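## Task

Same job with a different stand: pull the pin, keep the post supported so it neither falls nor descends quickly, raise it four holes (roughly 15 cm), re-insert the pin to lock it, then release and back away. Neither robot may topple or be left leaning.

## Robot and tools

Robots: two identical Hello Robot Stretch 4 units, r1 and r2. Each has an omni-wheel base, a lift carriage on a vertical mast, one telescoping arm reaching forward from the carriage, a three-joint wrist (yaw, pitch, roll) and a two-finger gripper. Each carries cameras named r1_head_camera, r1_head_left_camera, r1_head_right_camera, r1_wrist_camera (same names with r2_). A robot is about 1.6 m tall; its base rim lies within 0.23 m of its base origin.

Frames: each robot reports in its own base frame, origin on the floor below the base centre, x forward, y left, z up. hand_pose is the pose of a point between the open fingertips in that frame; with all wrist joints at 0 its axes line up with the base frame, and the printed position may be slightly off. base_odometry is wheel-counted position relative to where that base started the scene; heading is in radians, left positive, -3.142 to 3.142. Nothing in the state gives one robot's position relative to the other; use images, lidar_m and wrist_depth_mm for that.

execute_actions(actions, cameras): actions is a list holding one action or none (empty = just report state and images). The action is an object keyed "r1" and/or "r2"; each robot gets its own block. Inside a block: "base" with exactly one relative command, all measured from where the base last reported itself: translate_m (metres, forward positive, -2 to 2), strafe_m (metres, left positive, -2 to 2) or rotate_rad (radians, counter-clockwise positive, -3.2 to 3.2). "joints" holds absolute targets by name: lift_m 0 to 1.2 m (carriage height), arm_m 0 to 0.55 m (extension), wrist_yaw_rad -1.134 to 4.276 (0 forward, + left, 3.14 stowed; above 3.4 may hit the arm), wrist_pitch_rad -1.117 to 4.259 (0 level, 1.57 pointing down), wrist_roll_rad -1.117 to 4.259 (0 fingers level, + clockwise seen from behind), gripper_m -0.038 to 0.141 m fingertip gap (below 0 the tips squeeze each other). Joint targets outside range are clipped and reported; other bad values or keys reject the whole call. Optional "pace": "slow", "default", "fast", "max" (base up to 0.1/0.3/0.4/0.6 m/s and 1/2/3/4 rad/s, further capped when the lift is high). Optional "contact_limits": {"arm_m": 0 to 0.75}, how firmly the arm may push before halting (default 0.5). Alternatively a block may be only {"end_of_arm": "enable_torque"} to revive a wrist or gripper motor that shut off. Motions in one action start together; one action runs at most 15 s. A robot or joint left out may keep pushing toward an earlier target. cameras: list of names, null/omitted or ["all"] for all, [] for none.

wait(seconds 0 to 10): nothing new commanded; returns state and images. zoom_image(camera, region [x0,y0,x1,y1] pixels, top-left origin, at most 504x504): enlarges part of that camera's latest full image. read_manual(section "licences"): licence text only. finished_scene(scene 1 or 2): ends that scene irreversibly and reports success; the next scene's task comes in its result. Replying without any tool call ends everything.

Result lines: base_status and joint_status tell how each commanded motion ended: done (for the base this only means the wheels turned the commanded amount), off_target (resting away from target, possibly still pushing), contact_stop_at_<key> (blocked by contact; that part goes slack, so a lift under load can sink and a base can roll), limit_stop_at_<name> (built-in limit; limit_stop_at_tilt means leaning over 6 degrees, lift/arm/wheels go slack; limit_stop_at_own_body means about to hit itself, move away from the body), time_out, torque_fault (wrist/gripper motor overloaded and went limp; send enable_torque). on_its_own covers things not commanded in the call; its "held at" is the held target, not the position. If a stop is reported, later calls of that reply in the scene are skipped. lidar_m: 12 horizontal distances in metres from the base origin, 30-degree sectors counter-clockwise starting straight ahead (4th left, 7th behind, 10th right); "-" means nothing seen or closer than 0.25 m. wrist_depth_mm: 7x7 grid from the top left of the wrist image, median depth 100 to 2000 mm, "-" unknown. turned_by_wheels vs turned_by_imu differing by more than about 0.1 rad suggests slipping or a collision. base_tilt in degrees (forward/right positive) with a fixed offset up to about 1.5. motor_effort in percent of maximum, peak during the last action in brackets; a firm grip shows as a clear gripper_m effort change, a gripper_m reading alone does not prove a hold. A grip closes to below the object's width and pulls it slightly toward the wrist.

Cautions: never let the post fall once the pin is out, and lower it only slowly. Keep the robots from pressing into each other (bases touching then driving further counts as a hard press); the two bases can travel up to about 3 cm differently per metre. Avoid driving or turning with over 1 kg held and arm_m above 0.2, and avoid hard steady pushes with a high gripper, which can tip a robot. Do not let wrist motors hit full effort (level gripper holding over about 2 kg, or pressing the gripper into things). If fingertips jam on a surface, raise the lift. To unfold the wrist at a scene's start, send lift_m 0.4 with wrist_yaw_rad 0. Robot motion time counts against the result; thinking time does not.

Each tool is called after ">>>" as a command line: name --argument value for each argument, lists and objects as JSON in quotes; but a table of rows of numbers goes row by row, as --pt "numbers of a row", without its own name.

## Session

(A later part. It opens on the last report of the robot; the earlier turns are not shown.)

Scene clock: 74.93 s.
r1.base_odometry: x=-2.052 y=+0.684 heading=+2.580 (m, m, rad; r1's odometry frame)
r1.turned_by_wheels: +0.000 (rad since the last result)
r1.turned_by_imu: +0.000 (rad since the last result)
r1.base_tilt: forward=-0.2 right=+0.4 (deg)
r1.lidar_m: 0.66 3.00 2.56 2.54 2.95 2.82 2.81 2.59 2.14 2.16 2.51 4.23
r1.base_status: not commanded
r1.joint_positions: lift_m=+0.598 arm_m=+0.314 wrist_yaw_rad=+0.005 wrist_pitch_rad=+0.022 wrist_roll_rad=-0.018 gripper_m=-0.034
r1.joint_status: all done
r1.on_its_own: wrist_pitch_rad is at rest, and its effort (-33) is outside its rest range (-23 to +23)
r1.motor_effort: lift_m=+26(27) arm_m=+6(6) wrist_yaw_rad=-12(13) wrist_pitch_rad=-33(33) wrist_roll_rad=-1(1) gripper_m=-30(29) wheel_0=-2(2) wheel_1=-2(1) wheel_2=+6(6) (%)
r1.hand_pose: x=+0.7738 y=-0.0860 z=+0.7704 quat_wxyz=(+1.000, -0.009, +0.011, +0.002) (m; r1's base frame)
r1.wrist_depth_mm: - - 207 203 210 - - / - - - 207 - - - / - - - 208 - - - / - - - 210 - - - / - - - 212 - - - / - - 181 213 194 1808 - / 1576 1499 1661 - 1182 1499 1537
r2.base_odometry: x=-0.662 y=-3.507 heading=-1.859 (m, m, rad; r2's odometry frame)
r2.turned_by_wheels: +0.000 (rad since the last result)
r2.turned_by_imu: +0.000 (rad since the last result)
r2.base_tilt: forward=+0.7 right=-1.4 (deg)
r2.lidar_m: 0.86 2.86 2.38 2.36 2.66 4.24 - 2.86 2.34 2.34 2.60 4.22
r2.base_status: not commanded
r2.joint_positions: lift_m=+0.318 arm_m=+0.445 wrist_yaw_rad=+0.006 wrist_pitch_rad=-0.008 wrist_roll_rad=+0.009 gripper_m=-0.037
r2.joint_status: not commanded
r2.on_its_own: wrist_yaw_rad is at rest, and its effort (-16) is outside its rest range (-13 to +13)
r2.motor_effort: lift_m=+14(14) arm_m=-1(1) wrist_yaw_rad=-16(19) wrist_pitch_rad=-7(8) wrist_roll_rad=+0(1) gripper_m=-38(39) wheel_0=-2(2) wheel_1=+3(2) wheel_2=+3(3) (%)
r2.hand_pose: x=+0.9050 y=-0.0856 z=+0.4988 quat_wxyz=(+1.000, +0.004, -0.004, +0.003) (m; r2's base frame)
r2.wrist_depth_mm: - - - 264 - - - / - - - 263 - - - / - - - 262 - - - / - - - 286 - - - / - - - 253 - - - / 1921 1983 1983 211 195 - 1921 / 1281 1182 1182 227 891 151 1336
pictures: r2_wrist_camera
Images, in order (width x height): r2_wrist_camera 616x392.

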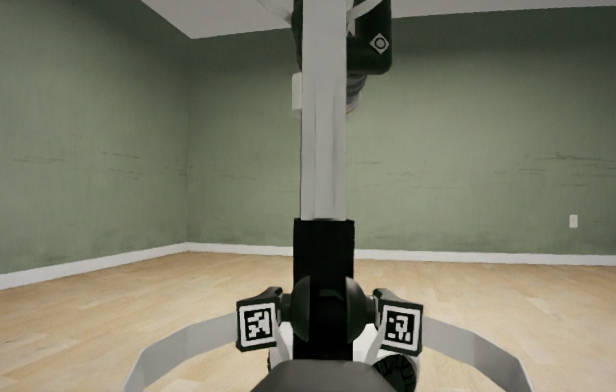

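Free.

>>> execute_actions --actions '[{"r1":{"joints":{"lift_m":0.734},"pace":"slow"}}]' --cameras '[]'

>>> execute_actions --actions '[{"r2":{"joints":{"gripper_m":0.07,"arm_m":0.44}}}]' --cameras '["r2_wrist_camera"]'

>>> execute_actions --actions '[{"r1":{"joints":{"lift_m":0.744},"pace":"slow"},"r2":{"joints":{"arm_m":0.4}}}]' --cameras '["r2_wrist_camera"]'

>>> execute_actions --actions '[{"r1":{"joints":{"lift_m":0.75},"pace":"slow"}}]' --cameras '["r2_wrist_camera"]'

>>> execute_actions --actions '[{"r1":{"joints":{"lift_m":0.732},"pace":"slow"}}]' --cameras '["r2_wrist_camera"]'

Scene clock: 84.27 s.
r1.base_odometry: x=-2.052 y=+0.684 heading=+2.580 (m, m, rad; r1's odometry frame)
r1.turned_by_wheels: +0.000 (rad since the last result)
r1.turned_by_imu: +0.000 (rad since the last result)
r1.base_tilt: forward=+0.0 right=+0.4 (deg)
r1.lidar_m: 0.68 3.02 2.57 2.56 2.91 2.81 2.81 2.57 2.15 2.15 2.49 4.22
r1.base_status: not commanded
r1.joint_positions: lift_m=+0.733 arm_m=+0.314 wrist_yaw_rad=+0.005 wrist_pitch_rad=+0.022 wrist_roll_rad=-0.018 gripper_m=-0.034
r1.joint_status: all done
r1.on_its_own: wrist_pitch_rad is at rest, and its effort (-33) is outside its rest range (-23 to +23)
r1.motor_effort: lift_m=+27(27) arm_m=+6(6) wrist_yaw_rad=-11(12) wrist_pitch_rad=-33(33) wrist_roll_rad=-1(1) gripper_m=-29(32) wheel_0=-1(2) wheel_1=-1(1) wheel_2=+6(6) (%)
r1.hand_pose: x=+0.7737 y=-0.0861 z=+0.9054 quat_wxyz=(+1.000, -0.009, +0.011, +0.002) (m; r1's base frame)
r1.wrist_depth_mm: - - 208 202 210 - - / - - - 206 - - - / - - - 208 - - - / - - - 211 - - - / - - - 213 - - - / - - 181 213 194 - - / 1808 1756 1863 - 1808 1756 1808
r2.base_odometry: x=-0.662 y=-3.507 heading=-1.859 (m, m, rad; r2's odometry frame)
r2.turned_by_wheels: +0.000 (rad since the last result)
r2.turned_by_imu: +0.001 (rad since the last result)
r2.base_tilt: forward=+0.7 right=-1.2 (deg)
r2.lidar_m: 0.83 2.88 2.38 2.35 2.65 4.26 - 2.87 2.36 2.35 2.63 4.18
r2.base_status: not commanded
r2.joint_positions: lift_m=+0.318 arm_m=+0.445 wrist_yaw_rad=+0.006 wrist_pitch_rad=-0.008 wrist_roll_rad=+0.009 gripper_m=-0.037
r2.joint_status: not commanded
r2.on_its_own: wrist_yaw_rad is at rest, and its effort (-17) is outside its rest range (-13 to +13)
r2.motor_effort: lift_m=+14(14) arm_m=-1(1) wrist_yaw_rad=-17(17) wrist_pitch_rad=-7(6) wrist_roll_rad=-1(0) gripper_m=-40(39) wheel_0=-1(2) wheel_1=+2(3) wheel_2=+3(3) (%)
r2.hand_pose: x=+0.9050 y=-0.0856 z=+0.4988 quat_wxyz=(+1.000, +0.004, -0.004, +0.003) (m; r2's base frame)
r2.wrist_depth_mm: - - - 264 - - - / - - - 262 - - - / - - - 263 - - - / - - - 286 - - - / - - - 253 - - - / 1921 - 1983 210 195 - 1983 / 1281 1205 1229 227 878 151 1308
pictures: none
No camera images: the call's "cameras" was empty. Leave "cameras" out to get every camera's image.

Scene clock: 86.03 s.
r1.base_odometry: x=-2.052 y=+0.684 heading=+2.580 (m, m, rad; r1's odometry frame)
r1.turned_by_wheels: +0.000 (rad since the last result)
r1.turned_by_imu: +0.000 (rad since the last result)
r1.base_tilt: forward=-0.2 right=+0.3 (deg)
r1.lidar_m: 0.68 3.02 2.56 2.56 2.94 2.80 2.81 2.57 2.17 2.16 2.49 4.21
r1.base_status: not commanded
r1.joint_positions: lift_m=+0.733 arm_m=+0.314 wrist_yaw_rad=+0.005 wrist_pitch_rad=+0.022 wrist_roll_rad=-0.018 gripper_m=-0.034
r1.joint_status: not commanded
r1.on_its_own: wrist_pitch_rad is at rest, and its effort (-32) is outside its rest range (-23 to +23)
r1.motor_effort: lift_m=+26(27) arm_m=+5(6) wrist_yaw_rad=-12(12) wrist_pitch_rad=-32(33) wrist_roll_rad=-1(1) gripper_m=-29(33) wheel_0=-2(2) wheel_1=-2(2) wheel_2=+6(6) (%)
r1.hand_pose: x=+0.7738 y=-0.0860 z=+0.9054 quat_wxyz=(+1.000, -0.009, +0.011, +0.003) (m; r1's base frame)
r1.wrist_depth_mm: - - 207 203 210 - - / - - - 207 - - - / - - - 208 - - - / - - - 211 - - - / - - - 212 - - - / - - 181 213 194 - - / 1863 1756 1863 - 1756 1708 1756
r2.base_odometry: x=-0.662 y=-3.507 heading=-1.859 (m, m, rad; r2's odometry frame)
r2.turned_by_wheels: +0.000 (rad since the last result)
r2.turned_by_imu: +0.000 (rad since the last result)
r2.base_tilt: forward=+0.6 right=-1.2 (deg)
r2.lidar_m: 0.84 2.84 2.39 2.36 2.66 4.24 - 2.86 2.37 2.36 2.60 4.22
r2.base_status: not commanded
r2.joint_positions: lift_m=+0.318 arm_m=+0.440 wrist_yaw_rad=+0.000 wrist_pitch_rad=-0.008 wrist_roll_rad=+0.009 gripper_m=+0.070
r2.joint_status: all done
r2.motor_effort: lift_m=+14(14) arm_m=-2(12) wrist_yaw_rad=+1(20) wrist_pitch_rad=-6(7) wrist_roll_rad=-1(1) gripper_m=-4(36) wheel_0=-1(1) wheel_1=+3(3) wheel_2=+2(4) (%)
r2.hand_pose: x=+0.8998 y=-0.0875 z=+0.4989 quat_wxyz=(+1.000, +0.004, -0.004, +0.000) (m; r2's base frame)
r2.wrist_depth_mm: - - - 917 - - - / - - - 1182 - - - / - - - - - - - / - - - - - - - / - - - 258 - - - / 1863 - 213 257 214 - 1983 / 1281 1255 1308 150 917 1205 1336
pictures: r2_wrist_camera
Images, in order (width x height): r2_wrist_camera 616x392.

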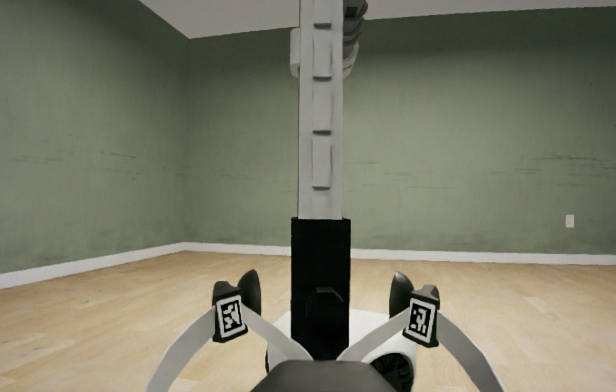

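Scene clock: 86.93 s.
r1.base_odometry: x=-2.052 y=+0.684 heading=+2.580 (m, m, rad; r1's odometry frame)
r1.turned_by_wheels: +0.000 (rad since the last result)
r1.turned_by_imu: +0.000 (rad since the last result)
r1.base_tilt: forward=-0.1 right=+0.4 (deg)
r1.lidar_m: 0.68 3.02 2.57 2.55 2.92 2.81 2.80 2.55 2.16 2.16 2.51 4.20
r1.base_status: not commanded
r1.joint_positions: lift_m=+0.743 arm_m=+0.314 wrist_yaw_rad=+0.005 wrist_pitch_rad=+0.028 wrist_roll_rad=-0.018 gripper_m=-0.034
r1.joint_status: all done
r1.on_its_own: wrist_pitch_rad is at rest, and its effort (-52) is outside its rest range (-23 to +23)
r1.motor_effort: lift_m=+29(31) arm_m=+5(5) wrist_yaw_rad=-12(13) wrist_pitch_rad=-52(58) wrist_roll_rad=-1(1) gripper_m=-31(35) wheel_0=-1(2) wheel_1=-2(1) wheel_2=+6(6) (%)
r1.hand_pose: x=+0.7738 y=-0.0860 z=+0.9134 quat_wxyz=(+1.000, -0.009, +0.014, +0.003) (m; r1's base frame)
r1.wrist_depth_mm: - - 206 201 208 - - / - - - 206 - - - / - - - 208 - - - / - - - 211 - - - / - - - 212 - - - / - - 181 214 195 - - / 1808 1708 1863 - 1756 1756 1756
r2.base_odometry: x=-0.662 y=-3.507 heading=-1.859 (m, m, rad; r2's odometry frame)
r2.turned_by_wheels: +0.000 (rad since the last result)
r2.turned_by_imu: +0.000 (rad since the last result)
r2.base_tilt: forward=+0.5 right=-1.1 (deg)
r2.lidar_m: 0.86 2.87 2.36 2.36 2.68 4.24 - 2.87 2.35 2.35 2.61 4.18
r2.base_status: not commanded
r2.joint_positions: lift_m=+0.318 arm_m=+0.401 wrist_yaw_rad=+0.000 wrist_pitch_rad=-0.008 wrist_roll_rad=+0.009 gripper_m=+0.070
r2.joint_status: all done
r2.motor_effort: lift_m=+14(14) arm_m=-6(5) wrist_yaw_rad=+2(1) wrist_pitch_rad=-5(6) wrist_roll_rad=+0(1) gripper_m=-2(3) wheel_0=-2(1) wheel_1=+2(2) wheel_2=+2(2) (%)
r2.hand_pose: x=+0.8604 y=-0.0874 z=+0.4989 quat_wxyz=(+1.000, +0.004, -0.004, +0.000) (m; r2's base frame)
r2.wrist_depth_mm: - - - 904 - - - / - - - 1229 - - - / - - - - - - - / - - - - - - - / - - - 298 - - - / 1863 1983 214 298 214 1983 1983 / 1281 1281 1308 150 960 1205 1308
pictures: r2_wrist_camera
Images, in order (width x height): r2_wrist_camera 616x392.

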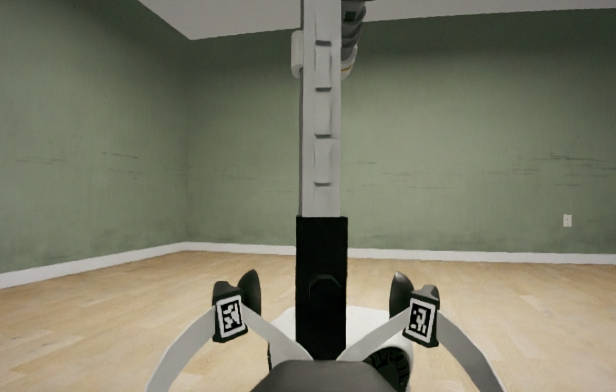

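Scene clock: 87.57 s.
r1.base_odometry: x=-2.052 y=+0.684 heading=+2.580 (m, m, rad; r1's odometry frame)
r1.turned_by_wheels: +0.000 (rad since the last result)
r1.turned_by_imu: +0.000 (rad since the last result)
r1.base_tilt: forward=-0.1 right=+0.4 (deg)
r1.lidar_m: 0.68 3.01 2.56 2.56 2.92 2.80 2.79 2.57 2.16 2.15 2.50 4.21
r1.base_status: not commanded
r1.joint_positions: lift_m=+0.749 arm_m=+0.314 wrist_yaw_rad=+0.005 wrist_pitch_rad=+0.030 wrist_roll_rad=-0.018 gripper_m=-0.034
r1.joint_status: all done
r1.on_its_own: wrist_pitch_rad is at rest, and its effort (-58) is outside its rest range (-23 to +23)
r1.motor_effort: lift_m=+30(31) arm_m=+5(5) wrist_yaw_rad=-12(13) wrist_pitch_rad=-58(57) wrist_roll_rad=-1(1) gripper_m=-33(33) wheel_0=-1(2) wheel_1=-2(2) wheel_2=+5(6) (%)
r1.hand_pose: x=+0.7738 y=-0.0861 z=+0.9187 quat_wxyz=(+1.000, -0.009, +0.015, +0.002) (m; r1's base frame)
r1.wrist_depth_mm: - - 205 201 208 - - / - - - 206 - - - / - - - 208 - - - / - - - 210 - - - / - - - 213 - - - / - - 181 214 193 - - / 1808 1756 1921 - 1863 1708 1756
r2.base_odometry: x=-0.662 y=-3.507 heading=-1.859 (m, m, rad; r2's odometry frame)
r2.turned_by_wheels: +0.000 (rad since the last result)
r2.turned_by_imu: +0.000 (rad since the last result)
r2.base_tilt: forward=+0.5 right=-1.0 (deg)
r2.lidar_m: 0.84 2.86 2.34 2.34 2.68 4.25 - 2.86 2.36 2.35 2.63 4.19
r2.base_status: not commanded
r2.joint_positions: lift_m=+0.318 arm_m=+0.401 wrist_yaw_rad=+0.000 wrist_pitch_rad=-0.008 wrist_roll_rad=+0.009 gripper_m=+0.070
r2.joint_status: not commanded
r2.motor_effort: lift_m=+13(14) arm_m=-5(6) wrist_yaw_rad=+1(2) wrist_pitch_rad=-6(6) wrist_roll_rad=+0(0) gripper_m=-3(2) wheel_0=-2(2) wheel_1=+2(2) wheel_2=+2(3) (%)
r2.hand_pose: x=+0.8604 y=-0.0874 z=+0.4989 quat_wxyz=(+1.000, +0.004, -0.004, +0.000) (m; r2's base frame)
r2.wrist_depth_mm: - - - 960 - - - / - - - 1281 - - - / - - - - - - - / - - - - - - - / - - - 298 - - - / 1921 1921 213 298 214 - 1983 / 1281 1281 1281 150 946 1205 1336
pictures: r2_wrist_camera
Images, in order (width x height): r2_wrist_camera 616x392.

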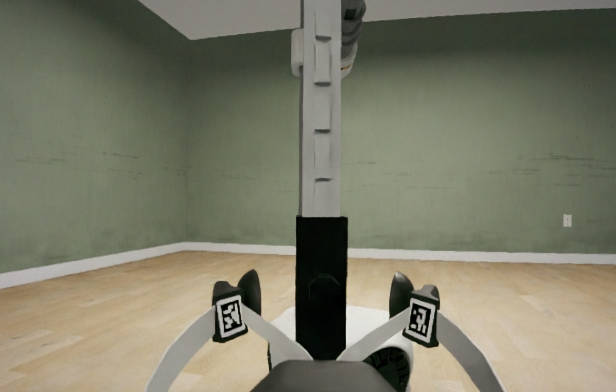

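Scene clock: 88.47 s.
r1.base_odometry: x=-2.052 y=+0.684 heading=+2.580 (m, m, rad; r1's odometry frame)
r1.turned_by_wheels: +0.000 (rad since the last result)
r1.turned_by_imu: +0.000 (rad since the last result)
r1.base_tilt: forward=-0.2 right=+0.4 (deg)
r1.lidar_m: 0.68 3.02 2.56 2.55 2.95 2.82 2.81 2.57 2.14 2.14 2.48 4.22
r1.base_status: not commanded
r1.joint_positions: lift_m=+0.732 arm_m=+0.314 wrist_yaw_rad=+0.004 wrist_pitch_rad=+0.012 wrist_roll_rad=-0.018 gripper_m=-0.034
r1.joint_status: all done
r1.motor_effort: lift_m=+18(30) arm_m=+5(5) wrist_yaw_rad=-9(12) wrist_pitch_rad=-5(59) wrist_roll_rad=-1(1) gripper_m=-30(28) wheel_0=-1(1) wheel_1=-1(1) wheel_2=+5(5) (%)
r1.hand_pose: x=+0.7738 y=-0.0863 z=+0.9068 quat_wxyz=(+1.000, -0.009, +0.006, +0.002) (m; r1's base frame)
r1.wrist_depth_mm: - - 208 205 211 - - / - - - 208 - - - / - - - 209 - - - / - - - 211 - - - / - - - 212 - - - / - - 181 213 194 - - / 1921 1921 1983 - 1808 1863 1863
r2.base_odometry: x=-0.662 y=-3.507 heading=-1.859 (m, m, rad; r2's odometry frame)
r2.turned_by_wheels: +0.000 (rad since the last result)
r2.turned_by_imu: +0.000 (rad since the last result)
r2.base_tilt: forward=+0.5 right=-1.3 (deg)
r2.lidar_m: 0.85 2.87 2.38 2.37 2.67 4.26 - 2.88 2.35 2.35 2.61 4.19
r2.base_status: not commanded
r2.joint_positions: lift_m=+0.318 arm_m=+0.401 wrist_yaw_rad=+0.000 wrist_pitch_rad=-0.008 wrist_roll_rad=+0.009 gripper_m=+0.070
r2.joint_status: not commanded
r2.motor_effort: lift_m=+14(14) arm_m=-6(6) wrist_yaw_rad=+1(1) wrist_pitch_rad=-6(6) wrist_roll_rad=+0(0) gripper_m=-2(5) wheel_0=-1(2) wheel_1=+3(3) wheel_2=+2(3) (%)
r2.hand_pose: x=+0.8604 y=-0.0874 z=+0.4989 quat_wxyz=(+1.000, +0.004, -0.004, +0.000) (m; r2's base frame)
r2.wrist_depth_mm: - - - 878 - - - / - - - 1205 - - - / - - - - - - - / - - - - - - - / - - - 298 - - - / 1983 1983 213 296 214 - 1983 / 1229 1255 1281 150 946 1205 1308
pictures: r2_wrist_camera
Images, in order (width x height): r2_wrist_camera 616x392.

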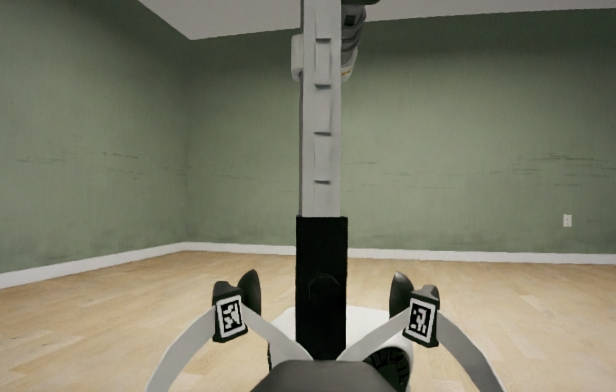

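Friction is high here, so I'll confirm with a downward push.

>>> execute_actions --actions '[{"r1":{"joints":{"lift_m":0.724},"pace":"slow"}}]' --cameras '["r2_wrist_camera"]'

Scene clock: 93.57 s.
r1.base_odometry: x=-2.052 y=+0.684 heading=+2.580 (m, m, rad; r1's odometry frame)
r1.turned_by_wheels: +0.000 (rad since the last result)
r1.turned_by_imu: +0.000 (rad since the last result)
r1.base_tilt: forward=-0.3 right=+0.2 (deg)
r1.lidar_m: 0.66 3.01 2.54 2.56 2.91 2.80 2.79 2.56 2.17 2.17 2.49 4.22
r1.base_status: not commanded
r1.joint_positions: lift_m=+0.725 arm_m=+0.314 wrist_yaw_rad=+0.003 wrist_pitch_rad=+0.003 wrist_roll_rad=-0.018 gripper_m=-0.034
r1.joint_status: all done
r1.motor_effort: lift_m=+14(18) arm_m=+5(5) wrist_yaw_rad=-8(9) wrist_pitch_rad=+20(20) wrist_roll_rad=-1(1) gripper_m=-30(31) wheel_0=-1(1) wheel_1=-1(2) wheel_2=+5(5) (%)
r1.hand_pose: x=+0.7738 y=-0.0864 z=+0.9018 quat_wxyz=(+1.000, -0.009, +0.002, +0.002) (m; r1's base frame)
r1.wrist_depth_mm: - - 210 206 211 - - / - - - 209 - - - / - - - 211 - - - / - - - 212 - - - / - - - 213 - - - / - - 181 213 193 - - / 1983 1808 - - - 1808 1921
r2.base_odometry: x=-0.662 y=-3.507 heading=-1.859 (m, m, rad; r2's odometry frame)
r2.turned_by_wheels: +0.000 (rad since the last result)
r2.turned_by_imu: +0.000 (rad since the last result)
r2.base_tilt: forward=+0.5 right=-1.2 (deg)
r2.lidar_m: 0.85 2.87 2.36 2.36 2.61 4.25 - 2.86 2.36 2.34 2.63 4.23
r2.base_status: not commanded
r2.joint_positions: lift_m=+0.318 arm_m=+0.401 wrist_yaw_rad=+0.000 wrist_pitch_rad=-0.008 wrist_roll_rad=+0.009 gripper_m=+0.070
r2.joint_status: not commanded
r2.motor_effort: lift_m=+13(14) arm_m=-6(6) wrist_yaw_rad=-3(0) wrist_pitch_rad=-6(7) wrist_roll_rad=-1(1) gripper_m=-4(4) wheel_0=-2(2) wheel_1=+3(2) wheel_2=+3(2) (%)
r2.hand_pose: x=+0.8604 y=-0.0874 z=+0.4989 quat_wxyz=(+1.000, +0.004, -0.004, +0.000) (m; r2's base frame)
r2.wrist_depth_mm: - - - 904 - - - / - - - 1182 - - - / - - - - - - - / - - - - - - - / - - - 297 - - - / 1921 1921 214 297 215 1983 1983 / 1281 1255 1255 150 946 1182 1308
pictures: r2_wrist_camera
Images, in order (width x height): r2_wrist_camera 616x392.

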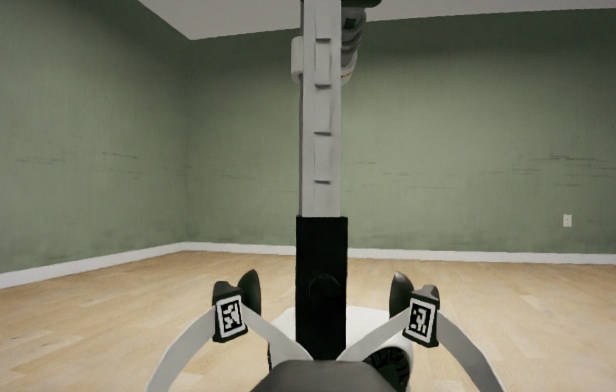

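>>> execute_actions --actions '[{"r2":{"joints":{"arm_m":0.01},"base":{"translate_m":-0.1},"pace":"fast"},"r1":{"joints":{"gripper_m":0.09,"lift_m":0.732,"arm_m":0.308}}}]' --cameras '[]'

>>> execute_actions --actions '[{"r1":{"base":{"translate_m":-0.28},"joints":{"arm_m":0.01},"pace":"fast"}}]' --cameras '["r2_wrist_camera"]'

>>> finished_scene --scene 2

Scene clock: 103.17 s.
r1.base_odometry: x=-2.052 y=+0.684 heading=+2.580 (m, m, rad; r1's odometry frame)
r1.turned_by_wheels: +0.000 (rad since the last result)
r1.turned_by_imu: -0.001 (rad since the last result)
r1.base_tilt: forward=-0.3 right=+0.3 (deg)
r1.lidar_m: 0.68 3.01 2.55 2.55 2.94 2.81 2.81 2.55 2.17 2.16 2.49 4.25
r1.base_status: not commanded
r1.joint_positions: lift_m=+0.732 arm_m=+0.309 wrist_yaw_rad=+0.000 wrist_pitch_rad=+0.012 wrist_roll_rad=-0.018 gripper_m=+0.090
r1.joint_status: all done
r1.motor_effort: lift_m=+22(22) arm_m=-4(13) wrist_yaw_rad=+1(17) wrist_pitch_rad=-6(20) wrist_roll_rad=-1(1) gripper_m=-1(29) wheel_0=+1(3) wheel_1=+0(1) wheel_2=-1(6) (%)
r1.hand_pose: x=+0.7682 y=-0.0873 z=+0.9065 quat_wxyz=(+1.000, -0.009, +0.006, +0.000) (m; r1's base frame)
r1.wrist_depth_mm: - - 211 208 211 - - / - - - 214 - - - / - - - 216 - - - / - - - 217 - - - / - - - 219 - - - / - - 202 221 1098 - - / 1863 1863 1983 - 1921 1756 1863
r2.base_odometry: x=-0.633 y=-3.411 heading=-1.859 (m, m, rad; r2's odometry frame)
r2.turned_by_wheels: +0.000 (rad since the last result)
r2.turned_by_imu: +0.001 (rad since the last result)
r2.base_tilt: forward=+0.5 right=-1.2 (deg)
r2.lidar_m: 0.96 2.88 2.40 2.37 2.67 4.16 4.15 2.84 2.34 2.30 2.59 4.17
r2.base_status: done
r2.joint_positions: lift_m=+0.318 arm_m=+0.011 wrist_yaw_rad=+0.000 wrist_pitch_rad=-0.008 wrist_roll_rad=+0.009 gripper_m=+0.070
r2.joint_status: all done
r2.motor_effort: lift_m=+14(14) arm_m=-6(7) wrist_yaw_rad=+1(3) wrist_pitch_rad=-7(8) wrist_roll_rad=-1(1) gripper_m=-4(3) wheel_0=-1(8) wheel_1=-1(7) wheel_2=-2(13) (%)
r2.hand_pose: x=+0.4704 y=-0.0875 z=+0.4988 quat_wxyz=(+1.000, +0.004, -0.004, +0.000) (m; r2's base frame)
r2.wrist_depth_mm: - - - - - - - / - - - 1708 - - - / - - - - - - - / - - - - - - - / - - - - - - - / 1921 1983 213 1430 216 - - / 1255 1281 1281 150 1308 1205 1336
pictures: none
No camera images: the call's "cameras" was empty. Leave "cameras" out to get every camera's image.

Scene clock: 105.27 s.
r1.base_odometry: x=-1.815 y=+0.535 heading=+2.580 (m, m, rad; r1's odometry frame)
r1.turned_by_wheels: +0.000 (rad since the last result)
r1.turned_by_imu: +0.001 (rad since the last result)
r1.base_tilt: forward=-0.2 right=+0.2 (deg)
r1.lidar_m: 0.96 3.09 2.63 2.61 2.99 2.52 2.54 2.47 2.10 2.09 2.41 4.09
r1.base_status: done
r1.joint_positions: lift_m=+0.732 arm_m=+0.011 wrist_yaw_rad=+0.000 wrist_pitch_rad=+0.012 wrist_roll_rad=-0.018 gripper_m=+0.090
r1.joint_status: all done
r1.motor_effort: lift_m=+22(22) arm_m=-8(10) wrist_yaw_rad=+3(1) wrist_pitch_rad=-8(6) wrist_roll_rad=-1(1) gripper_m=-4(2) wheel_0=-1(6) wheel_1=+0(6) wheel_2=-1(15) (%)
r1.hand_pose: x=+0.4708 y=-0.0875 z=+0.9065 quat_wxyz=(+1.000, -0.009, +0.006, +0.000) (m; r1's base frame)
r1.wrist_depth_mm: - - - - - - - / - - - - - - - / - - - - - - - / - - - - - - - / - - - - - - - / - - 202 1661 - - - / 1921 1808 - - 1921 1756 1863
r2.base_odometry: x=-0.633 y=-3.411 heading=-1.859 (m, m, rad; r2's odometry frame)
r2.turned_by_wheels: +0.000 (rad since the last result)
r2.turned_by_imu: +0.000 (rad since the last result)
r2.base_tilt: forward=+0.4 right=-1.2 (deg)
r2.lidar_m: 0.95 2.88 2.38 2.39 2.69 4.16 4.16 2.85 2.36 2.33 2.61 4.17
r2.base_status: not commanded
r2.joint_positions: lift_m=+0.318 arm_m=+0.011 wrist_yaw_rad=+0.000 wrist_pitch_rad=-0.008 wrist_roll_rad=+0.009 gripper_m=+0.070
r2.joint_status: not commanded
r2.motor_effort: lift_m=+14(14) arm_m=-6(6) wrist_yaw_rad=+1(2) wrist_pitch_rad=-6(8) wrist_roll_rad=+0(0) gripper_m=-3(2) wheel_0=-1(1) wheel_1=-1(1) wheel_2=-2(2) (%)
r2.hand_pose: x=+0.4704 y=-0.0875 z=+0.4988 quat_wxyz=(+1.000, +0.004, -0.004, +0.000) (m; r2's base frame)
r2.wrist_depth_mm: - - - - - - - / - - - - - - - / - - - - - - - / - - - - - - - / - - - - - - - / 1863 1983 213 1661 214 - - / 1281 1229 1308 150 1308 1205 1308
pictures: r2_wrist_camera
Images, in order (width x height): r2_wrist_camera 616x392.

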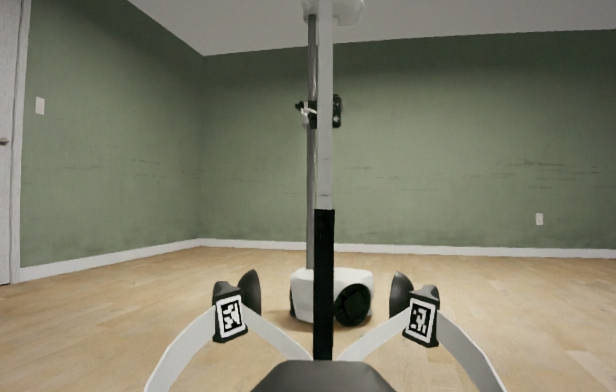

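The scene is finished: the task was done.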